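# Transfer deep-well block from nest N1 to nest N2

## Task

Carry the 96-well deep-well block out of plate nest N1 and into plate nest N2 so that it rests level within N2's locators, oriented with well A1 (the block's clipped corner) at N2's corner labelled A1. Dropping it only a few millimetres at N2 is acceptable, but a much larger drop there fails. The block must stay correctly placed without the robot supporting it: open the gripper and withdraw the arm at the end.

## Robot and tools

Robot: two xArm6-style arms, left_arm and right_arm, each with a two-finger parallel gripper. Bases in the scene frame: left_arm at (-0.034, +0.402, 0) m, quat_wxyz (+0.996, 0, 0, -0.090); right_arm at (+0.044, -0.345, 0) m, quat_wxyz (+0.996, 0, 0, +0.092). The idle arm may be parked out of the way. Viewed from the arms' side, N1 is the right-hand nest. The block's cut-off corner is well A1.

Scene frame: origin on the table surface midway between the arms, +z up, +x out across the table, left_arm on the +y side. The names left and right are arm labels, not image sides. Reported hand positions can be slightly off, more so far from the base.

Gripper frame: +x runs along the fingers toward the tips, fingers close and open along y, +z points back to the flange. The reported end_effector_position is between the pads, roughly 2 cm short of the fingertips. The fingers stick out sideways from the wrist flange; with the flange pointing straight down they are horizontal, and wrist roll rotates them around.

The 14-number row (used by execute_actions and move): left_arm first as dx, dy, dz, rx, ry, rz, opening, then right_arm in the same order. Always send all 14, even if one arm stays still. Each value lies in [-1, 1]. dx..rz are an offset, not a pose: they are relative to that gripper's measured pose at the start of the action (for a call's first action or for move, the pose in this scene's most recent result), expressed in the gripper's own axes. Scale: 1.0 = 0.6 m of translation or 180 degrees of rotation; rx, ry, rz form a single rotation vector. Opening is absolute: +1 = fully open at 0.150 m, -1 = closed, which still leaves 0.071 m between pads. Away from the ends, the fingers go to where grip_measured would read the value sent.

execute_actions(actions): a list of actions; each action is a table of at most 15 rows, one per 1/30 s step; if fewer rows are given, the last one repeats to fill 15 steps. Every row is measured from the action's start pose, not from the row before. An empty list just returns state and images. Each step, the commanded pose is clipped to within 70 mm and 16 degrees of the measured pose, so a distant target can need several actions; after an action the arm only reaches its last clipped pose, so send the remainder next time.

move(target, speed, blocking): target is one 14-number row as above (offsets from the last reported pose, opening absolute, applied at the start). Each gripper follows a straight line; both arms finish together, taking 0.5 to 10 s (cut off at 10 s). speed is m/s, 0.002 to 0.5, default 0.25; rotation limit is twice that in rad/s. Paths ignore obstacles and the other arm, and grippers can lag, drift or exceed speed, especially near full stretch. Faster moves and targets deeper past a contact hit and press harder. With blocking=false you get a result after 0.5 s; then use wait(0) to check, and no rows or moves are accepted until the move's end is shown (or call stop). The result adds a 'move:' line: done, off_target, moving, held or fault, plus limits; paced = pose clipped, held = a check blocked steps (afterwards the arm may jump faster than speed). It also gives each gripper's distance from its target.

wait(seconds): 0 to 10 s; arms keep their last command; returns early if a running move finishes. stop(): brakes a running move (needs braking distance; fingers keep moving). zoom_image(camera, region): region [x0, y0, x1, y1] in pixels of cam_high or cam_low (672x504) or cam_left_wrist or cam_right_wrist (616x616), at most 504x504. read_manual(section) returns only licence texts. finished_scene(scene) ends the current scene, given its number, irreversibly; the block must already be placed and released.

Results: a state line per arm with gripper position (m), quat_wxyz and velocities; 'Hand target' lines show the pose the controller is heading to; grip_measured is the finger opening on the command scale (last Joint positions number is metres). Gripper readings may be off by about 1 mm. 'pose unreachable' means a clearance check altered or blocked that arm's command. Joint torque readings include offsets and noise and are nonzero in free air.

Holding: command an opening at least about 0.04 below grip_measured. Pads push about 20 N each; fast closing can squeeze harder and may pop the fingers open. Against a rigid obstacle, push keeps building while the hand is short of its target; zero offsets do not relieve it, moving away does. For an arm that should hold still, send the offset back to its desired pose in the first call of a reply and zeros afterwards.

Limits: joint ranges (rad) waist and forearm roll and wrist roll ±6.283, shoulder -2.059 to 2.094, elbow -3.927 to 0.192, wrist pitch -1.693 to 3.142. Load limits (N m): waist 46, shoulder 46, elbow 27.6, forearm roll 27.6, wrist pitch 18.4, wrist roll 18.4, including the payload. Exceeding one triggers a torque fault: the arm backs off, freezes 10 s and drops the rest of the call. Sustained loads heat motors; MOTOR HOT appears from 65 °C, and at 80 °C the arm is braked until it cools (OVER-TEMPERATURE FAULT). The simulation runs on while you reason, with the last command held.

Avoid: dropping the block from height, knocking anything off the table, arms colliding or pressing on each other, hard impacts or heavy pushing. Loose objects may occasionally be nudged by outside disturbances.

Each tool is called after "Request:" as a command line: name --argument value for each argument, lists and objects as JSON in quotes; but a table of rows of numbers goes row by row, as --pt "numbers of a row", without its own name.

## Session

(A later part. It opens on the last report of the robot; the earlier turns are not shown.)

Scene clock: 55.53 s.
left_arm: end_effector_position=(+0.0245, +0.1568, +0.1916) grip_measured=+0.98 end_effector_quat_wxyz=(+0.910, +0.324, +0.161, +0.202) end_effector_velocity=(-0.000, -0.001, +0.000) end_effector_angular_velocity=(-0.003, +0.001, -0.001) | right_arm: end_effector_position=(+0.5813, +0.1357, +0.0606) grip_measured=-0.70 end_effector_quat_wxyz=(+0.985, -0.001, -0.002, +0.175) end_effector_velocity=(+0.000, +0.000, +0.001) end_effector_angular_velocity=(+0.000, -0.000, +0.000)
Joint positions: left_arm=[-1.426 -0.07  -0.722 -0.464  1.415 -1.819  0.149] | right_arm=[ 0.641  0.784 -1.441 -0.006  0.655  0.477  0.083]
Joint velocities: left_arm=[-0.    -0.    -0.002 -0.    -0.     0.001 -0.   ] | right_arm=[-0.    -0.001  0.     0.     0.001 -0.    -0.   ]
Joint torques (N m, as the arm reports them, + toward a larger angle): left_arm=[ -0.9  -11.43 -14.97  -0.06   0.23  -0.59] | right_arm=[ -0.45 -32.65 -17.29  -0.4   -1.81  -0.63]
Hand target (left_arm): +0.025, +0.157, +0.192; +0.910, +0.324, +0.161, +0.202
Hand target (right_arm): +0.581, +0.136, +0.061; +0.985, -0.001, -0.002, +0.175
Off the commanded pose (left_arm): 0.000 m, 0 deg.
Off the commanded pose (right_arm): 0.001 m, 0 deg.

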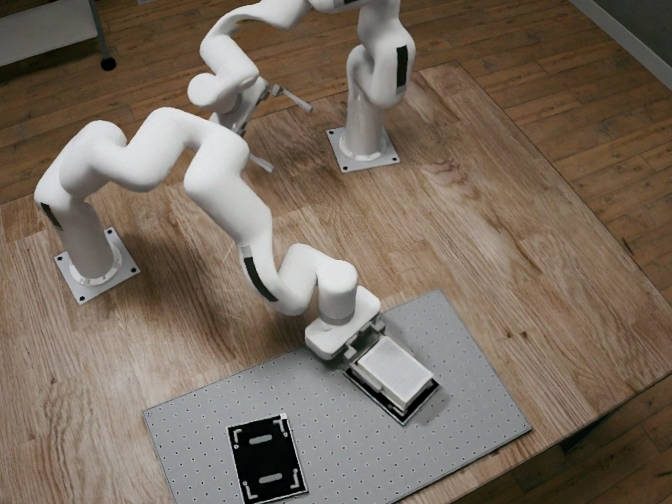

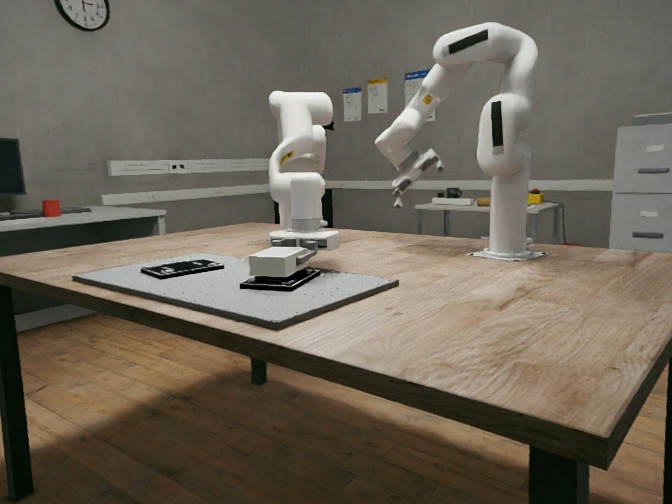

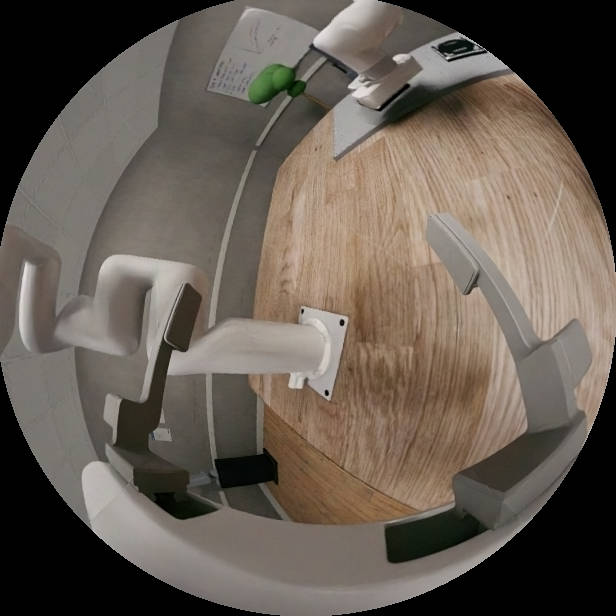

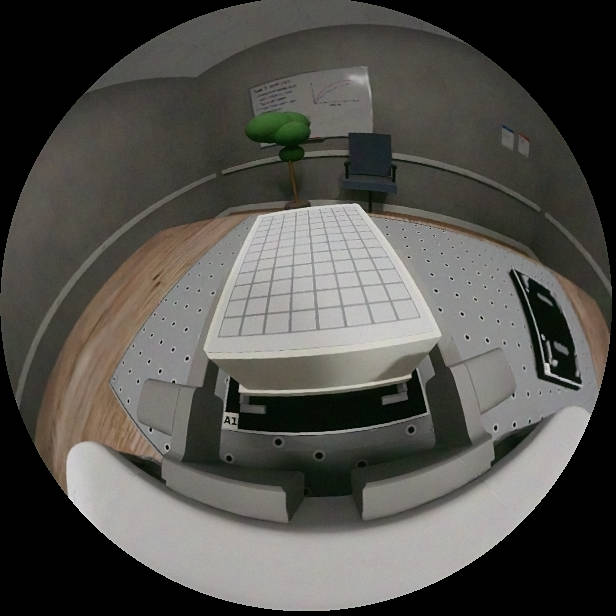

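Request:
move --target '[0,0,0,0,0,0,1, -0.0035,0.0024,-0.0005,0,0,-0.0007,-0.8]' --speed 0.02

Request:
zoom_image --camera "cam_right_wrist" --region '[220, 375, 292, 435]'

Request:
zoom_image --camera "cam_right_wrist" --region '[368, 365, 440, 425]'

Scene clock: 61.97 s.
left_arm: end_effector_position=(+0.0245, +0.1568, +0.1916) grip_measured=+0.98 end_effector_quat_wxyz=(+0.910, +0.324, +0.161, +0.202) end_effector_velocity=(-0.000, +0.000, -0.000) end_effector_angular_velocity=(+0.000, +0.001, +0.000) | right_arm: end_effector_position=(+0.5789, +0.1364, +0.0603) grip_measured=-0.70 end_effector_quat_wxyz=(+0.985, -0.001, -0.002, +0.174) end_effector_velocity=(+0.000, -0.000, +0.000) end_effector_angular_velocity=(+0.001, -0.000, -0.002)
Joint positions: left_arm=[-1.426 -0.07  -0.722 -0.464  1.415 -1.819  0.149] | right_arm=[ 0.645  0.782 -1.436 -0.006  0.652  0.483  0.083]
Joint velocities: left_arm=[-0.    -0.     0.    -0.001  0.     0.     0.   ] | right_arm=[-0.    -0.001  0.     0.001 -0.001  0.002 -0.   ]
Joint torques (N m, as the arm reports them, + toward a larger angle): left_arm=[ -1.01 -11.49 -14.85  -0.15   0.23  -0.65] | right_arm=[ -0.81 -33.   -17.57  -0.84  -1.97  -0.7 ]
Hand target (left_arm): +0.025, +0.157, +0.192; +0.910, +0.324, +0.161, +0.202
Hand target (right_arm): +0.579, +0.136, +0.060; +0.985, -0.001, -0.002, +0.174
Off the commanded pose (left_arm): 0.000 m, 0 deg.
Off the commanded pose (right_arm): 0.000 m, 0 deg.
move: done

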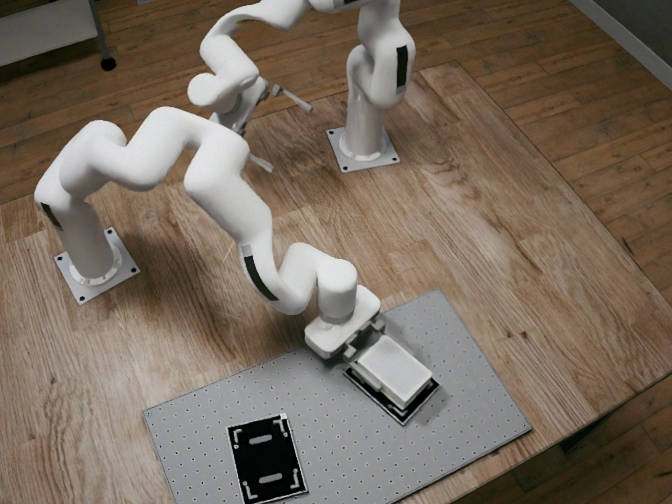

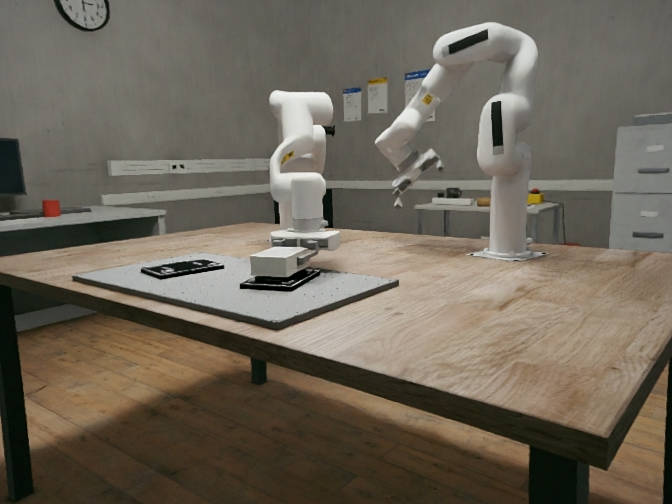

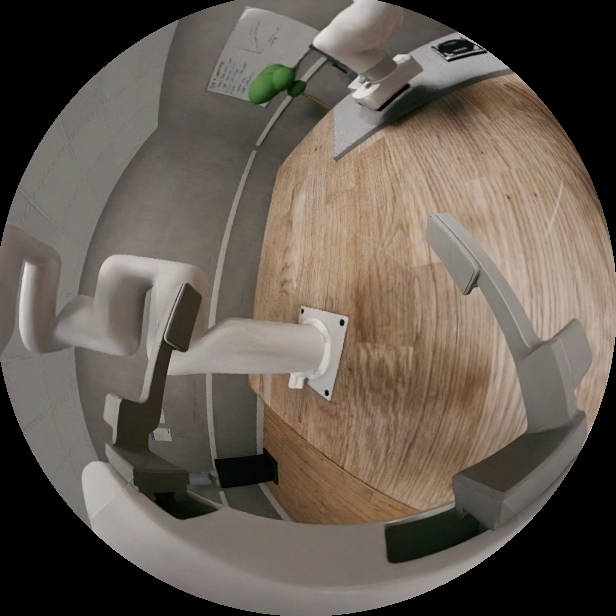

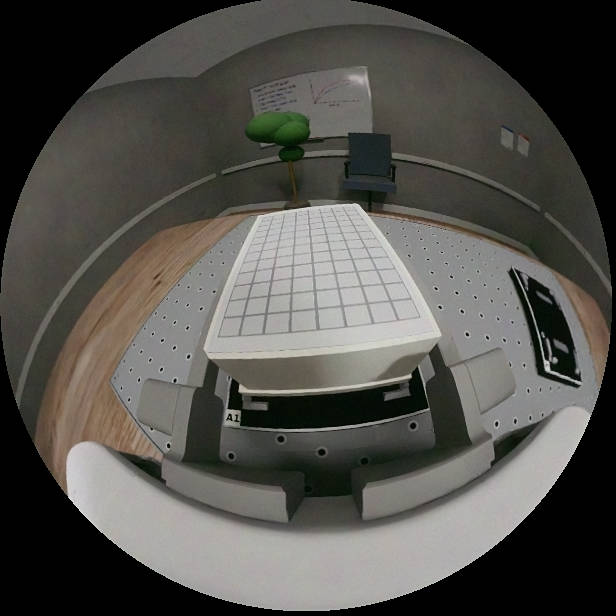

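Region (220, 375, 292, 435) of cam_right_wrist's 616x616 image, scaled by 7.000, with more detail than that image has.

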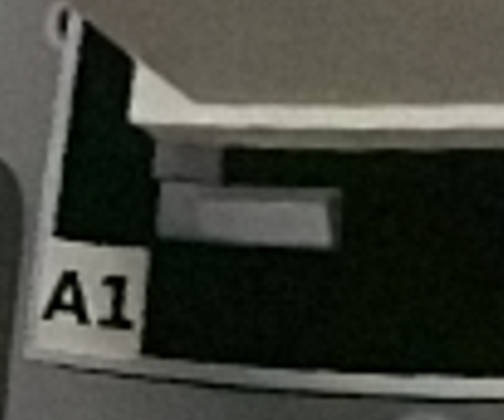

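Region (368, 365, 440, 425) of cam_right_wrist's 616x616 image, scaled by 7.000, with more detail than that image has.

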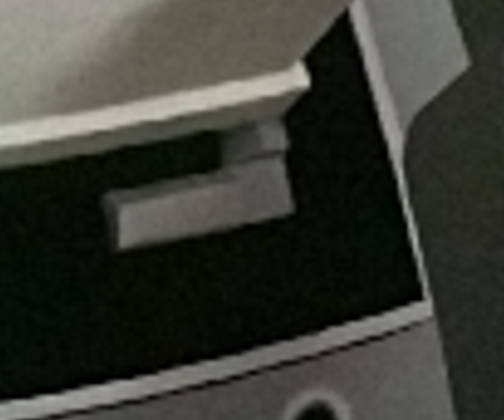

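Request:
move --target '[0,0,0,0,0,0,1, 0,0,-0.022,0,0,0,-0.8]' --speed 0.015

Request:
zoom_image --camera "cam_right_wrist" --region '[200, 330, 452, 450]'

Request:
zoom_image --camera "cam_low" --region '[230, 225, 340, 305]'

Request:
zoom_image --camera "cam_high" --region '[345, 330, 450, 435]'

Scene clock: 66.37 s.
left_arm: end_effector_position=(+0.0245, +0.1568, +0.1916) grip_measured=+0.98 end_effector_quat_wxyz=(+0.910, +0.324, +0.161, +0.202) end_effector_velocity=(-0.000, +0.001, -0.000) end_effector_angular_velocity=(+0.002, -0.000, +0.001) | right_arm: end_effector_position=(+0.5789, +0.1364, +0.0471) grip_measured=-0.70 end_effector_quat_wxyz=(+0.985, -0.001, -0.002, +0.174) end_effector_velocity=(+0.000, -0.000, -0.001) end_effector_angular_velocity=(-0.000, +0.000, -0.000)
Joint positions: left_arm=[-1.426 -0.07  -0.722 -0.464  1.415 -1.819  0.149] | right_arm=[ 0.645  0.813 -1.445 -0.006  0.631  0.483  0.083]
Joint velocities: left_arm=[-0.     0.     0.001 -0.     0.    -0.001 -0.   ] | right_arm=[-0.     0.002 -0.002  0.    -0.    -0.     0.   ]
Joint torques (N m, as the arm reports them, + toward a larger angle): left_arm=[ -0.94 -11.41 -14.81  -0.07   0.33  -0.66] | right_arm=[ -1.03 -32.72 -16.84  -0.16  -2.12  -0.37]
Hand target (left_arm): +0.025, +0.157, +0.192; +0.910, +0.324, +0.161, +0.202
Hand target (right_arm): +0.579, +0.136, +0.047; +0.985, -0.001, -0.002, +0.174
Off the commanded pose (left_arm): 0.000 m, 0 deg.
Off the commanded pose (right_arm): 0.000 m, 0 deg.
move: done

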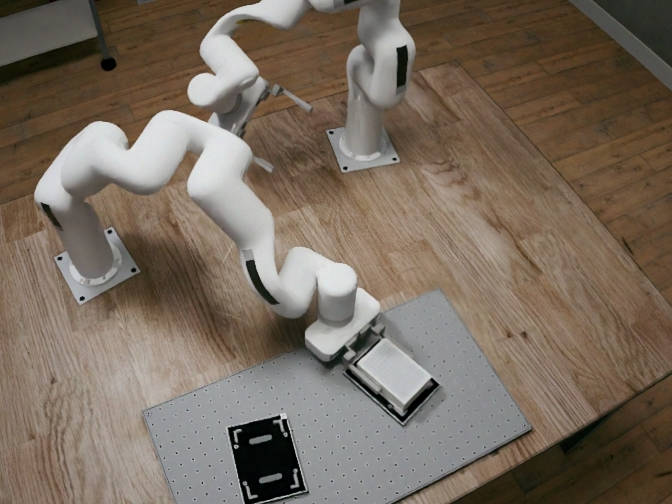

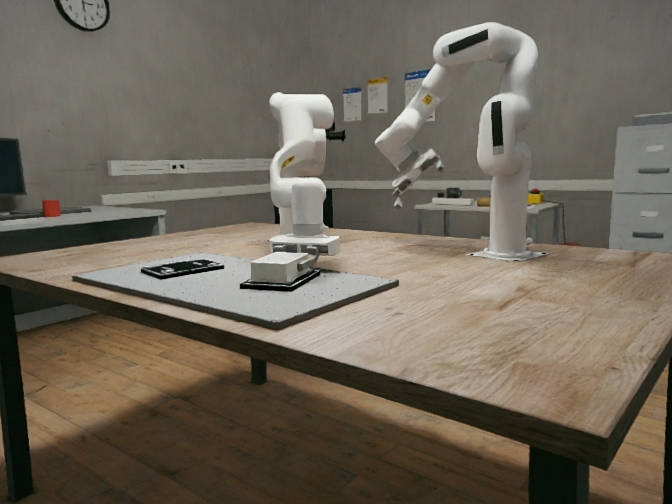

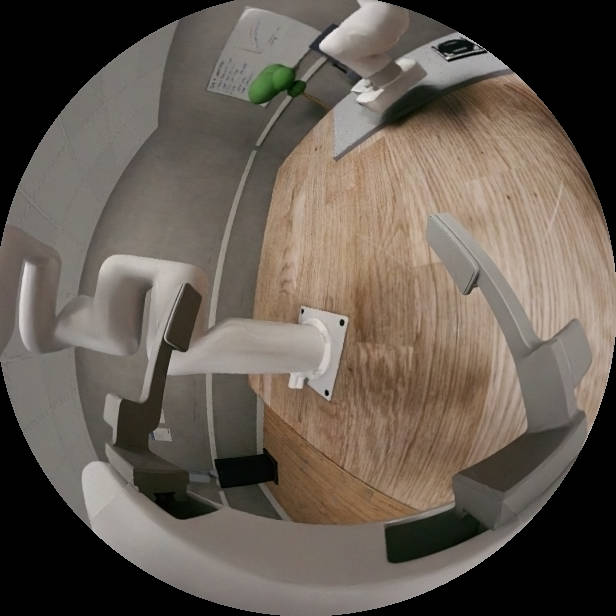

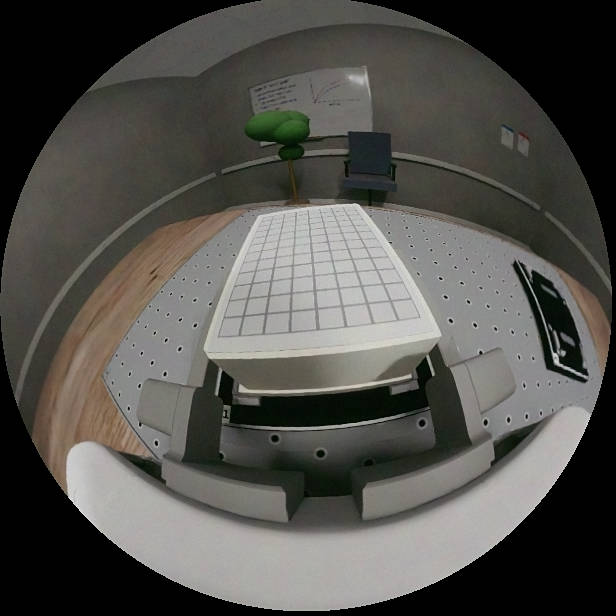

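Region (200, 330, 452, 450) of cam_right_wrist's 616x616 image, scaled by 2.000, with more detail than that image has; it fills the top 240 rows of this view, and the rest is white.

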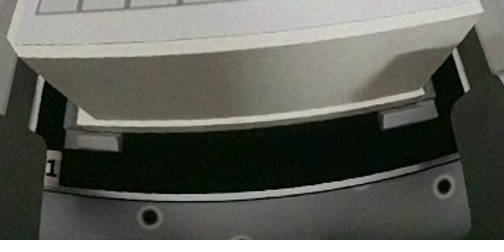

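Region (230, 225, 340, 305) of cam_low's 672x504 image, scaled by 4.582, with more detail than that image has; it fills the top 367 rows of this view, and the rest is white.

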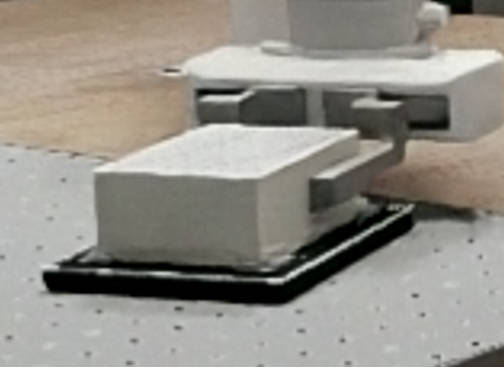

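Region (345, 330, 450, 435) of cam_high's 672x504 image, scaled by 4.800, with more detail than that image has.

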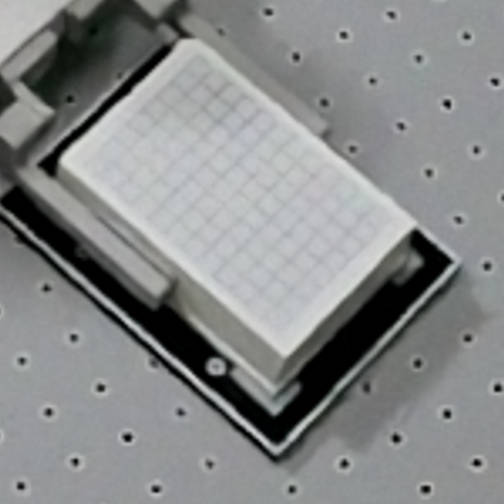

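Request:
execute_actions --actions '[[[0,0,0,0,0,0,1,0,0,-0.0003,0,0,0,-0.8],[0,0,0,0,0,0,1,0,0,-0.0006,0,0,0,-0.8],[0,0,0,0,0,0,1,0,0,-0.0008,0,0,0,-0.8],[0,0,0,0,0,0,1,0,0,-0.0008,0,0,0,-0.8],[0,0,0,0,0,0,1,0,0,-0.0008,0,0,0,-0.76],[0,0,0,0,0,0,1,0,0,-0.0008,0,0,0,-0.73],[0,0,0,0,0,0,1,0,0,-0.0008,0,0,0,-0.71],[0,0,0,0,0,0,1,0,0,-0.0008,0,0,0,-0.69],[0,0,0,0,0,0,1,0,0,-0.0008,0,0,0,-0.66],[0,0,0,0,0,0,1,0,0,-0.0008,0,0,0,-0.6],[0,0,0,0,0,0,1,0,0,-0.0008,0,0,0,-0.5],[0,0,0,0,0,0,1,0,0,-0.0008,0,0,0,-0.35],[0,0,0,0,0,0,1,0,0,-0.0008,0,0,0,-0.2],[0,0,0,0,0,0,1,0,0,-0.0008,0,0,0,0.0],[0,0,0,0,0,0,1,0,0,-0.0008,0,0,0,0.2]]]'

Request:
move --target '[0,0,0,0,0,0,1, -0.24,0,0.2,0,0,0,0.4]' --speed 0.2

Request:
zoom_image --camera "cam_low" --region '[230, 225, 340, 305]'

Request:
zoom_image --camera "cam_high" --region '[335, 325, 455, 445]'

Request:
zoom_image --camera "cam_right_wrist" --region '[260, 230, 380, 350]'

Scene clock: 72.23 s.
left_arm: end_effector_position=(+0.0245, +0.1568, +0.1916) grip_measured=+0.98 end_effector_quat_wxyz=(+0.910, +0.324, +0.161, +0.202) end_effector_velocity=(-0.000, +0.000, -0.000) end_effector_angular_velocity=(+0.001, +0.001, -0.000) | right_arm: end_effector_position=(+0.5791, +0.1365, +0.0470) grip_measured=-0.09 end_effector_quat_wxyz=(+0.985, -0.001, -0.002, +0.174) end_effector_velocity=(-0.002, -0.001, -0.003) end_effector_angular_velocity=(-0.005, +0.004, +0.001)
Joint positions: left_arm=[-1.426 -0.07  -0.722 -0.464  1.415 -1.819  0.149] | right_arm=[ 0.645  0.814 -1.446 -0.006  0.63   0.484  0.107]
Joint velocities: left_arm=[ 0.     0.001  0.001 -0.001  0.001  0.001 -0.   ] | right_arm=[ 0.001  0.002  0.003 -0.001  0.001  0.     0.184]
Joint torques (N m, as the arm reports them, + toward a larger angle): left_arm=[ -1.   -11.34 -14.94  -0.11   0.19  -0.64] | right_arm=[ -0.15 -31.68 -16.38   0.2   -1.41  -0.53]
Hand target (left_arm): +0.025, +0.157, +0.192; +0.910, +0.324, +0.161, +0.202
Hand target (right_arm): +0.579, +0.136, +0.047; +0.985, -0.001, -0.002, +0.174
Off the commanded pose (left_arm): 0.000 m, 0 deg.
Off the commanded pose (right_arm): 0.000 m, 0 deg.

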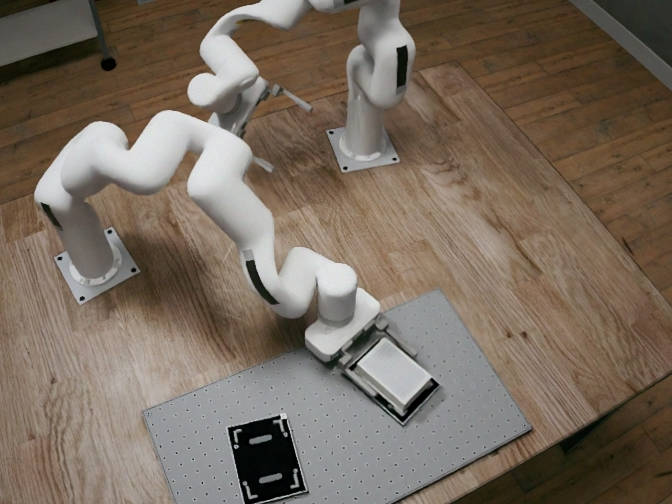

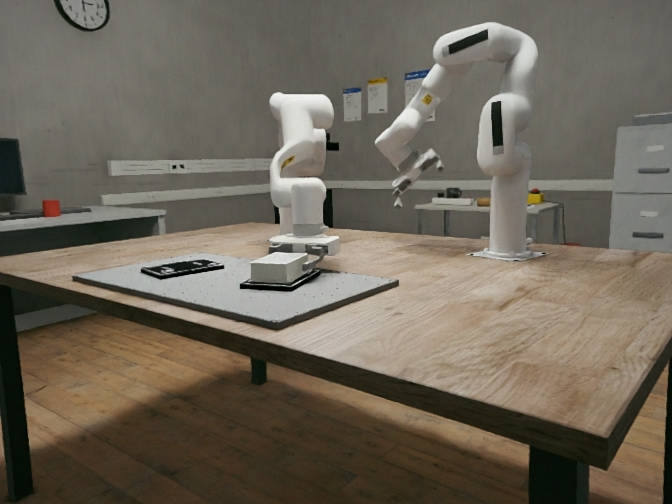

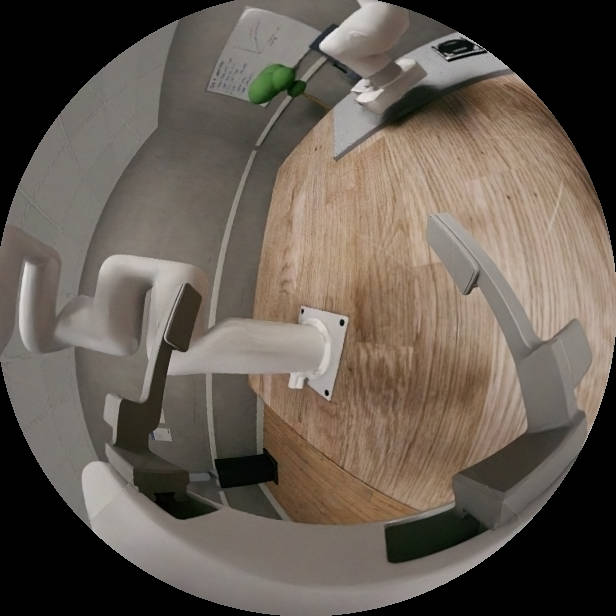

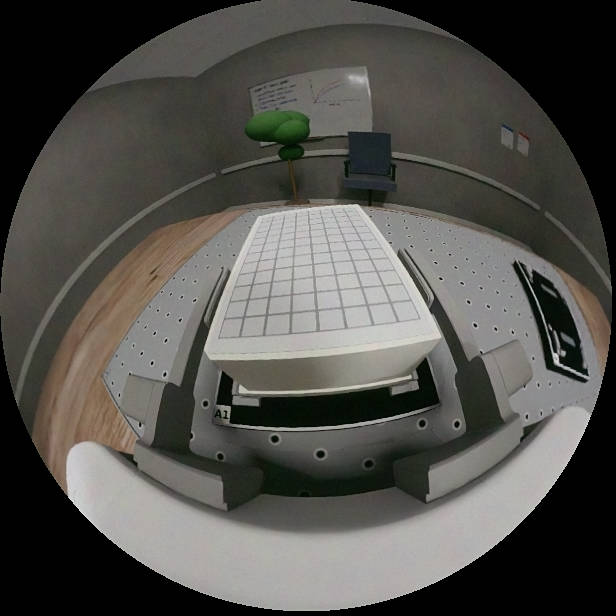

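Scene clock: 73.67 s.
left_arm: end_effector_position=(+0.0245, +0.1568, +0.1916) grip_measured=+0.98 end_effector_quat_wxyz=(+0.910, +0.324, +0.161, +0.202) end_effector_velocity=(-0.000, -0.001, +0.000) end_effector_angular_velocity=(-0.001, +0.001, -0.000) | right_arm: end_effector_position=(+0.4432, +0.0871, +0.1656) grip_measured=+0.40 end_effector_quat_wxyz=(+0.985, -0.001, -0.002, +0.174) end_effector_velocity=(-0.000, +0.001, +0.002) end_effector_angular_velocity=(+0.002, -0.003, +0.001)
Joint positions: left_arm=[-1.426 -0.07  -0.722 -0.464  1.415 -1.819  0.149] | right_arm=[ 0.79   0.215 -0.88  -0.007  0.664  0.63   0.126]
Joint velocities: left_arm=[-0.     0.    -0.002 -0.     0.001 -0.     0.   ] | right_arm=[ 0.001 -0.004  0.    -0.001  0.     0.001 -0.   ]
Joint torques (N m, as the arm reports them, + toward a larger angle): left_arm=[ -0.99 -11.56 -14.84  -0.35   0.2   -0.65] | right_arm=[ -0.63 -22.13 -16.59   0.09  -1.27  -0.34]
Hand target (left_arm): +0.025, +0.157, +0.192; +0.910, +0.324, +0.161, +0.202
Hand target (right_arm): +0.443, +0.087, +0.166; +0.985, -0.001, -0.002, +0.174
Off the commanded pose (left_arm): 0.000 m, 0 deg.
Off the commanded pose (right_arm): 0.001 m, 0 deg.
move: done

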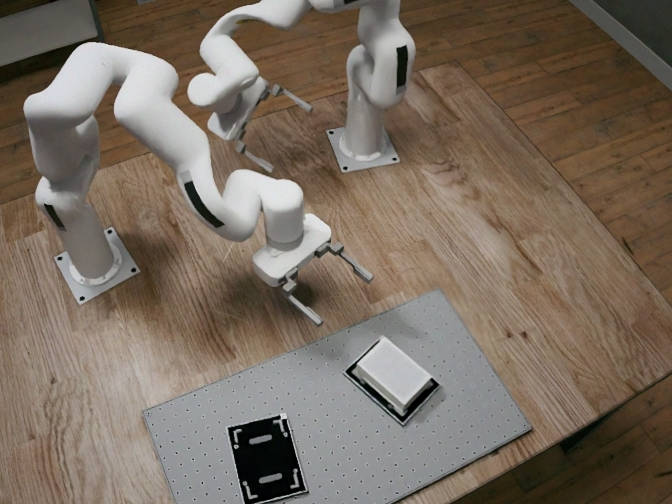

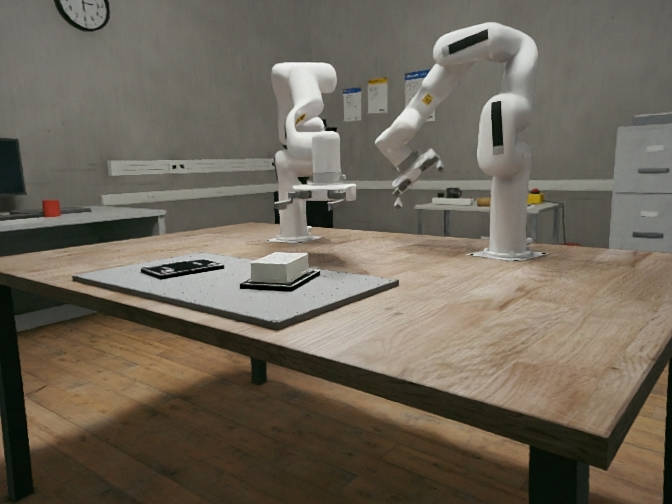

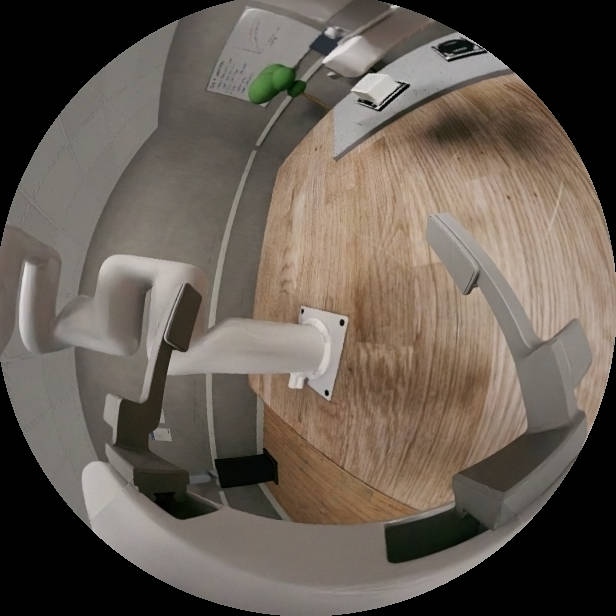

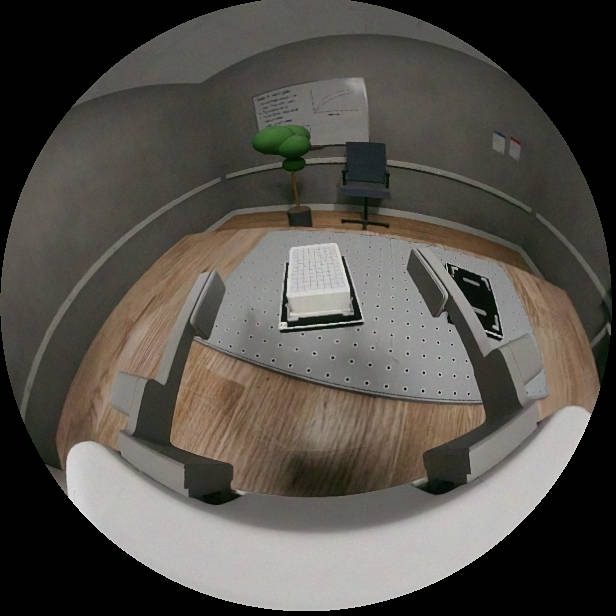

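Region (230, 225, 340, 305) of cam_low's 672x504 image, scaled by 4.582, with more detail than that image has; it fills the top 367 rows of this view, and the rest is white.

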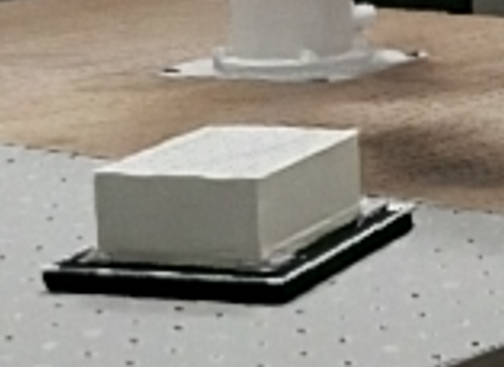

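Region (335, 325, 455, 445) of cam_high's 672x504 image, scaled by 4.200, with more detail than that image has.

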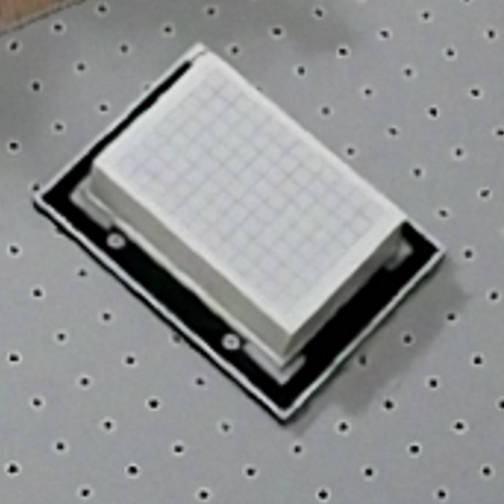

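Region (260, 230, 380, 350) of cam_right_wrist's 616x616 image, scaled by 4.200, with more detail than that image has.

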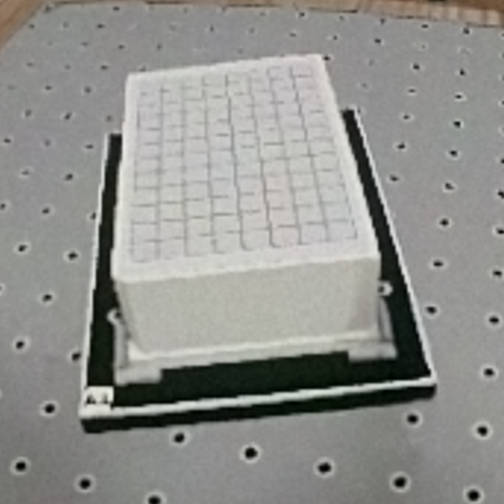

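Request:
finished_scene --scene 2

The scene is finished: the task was done.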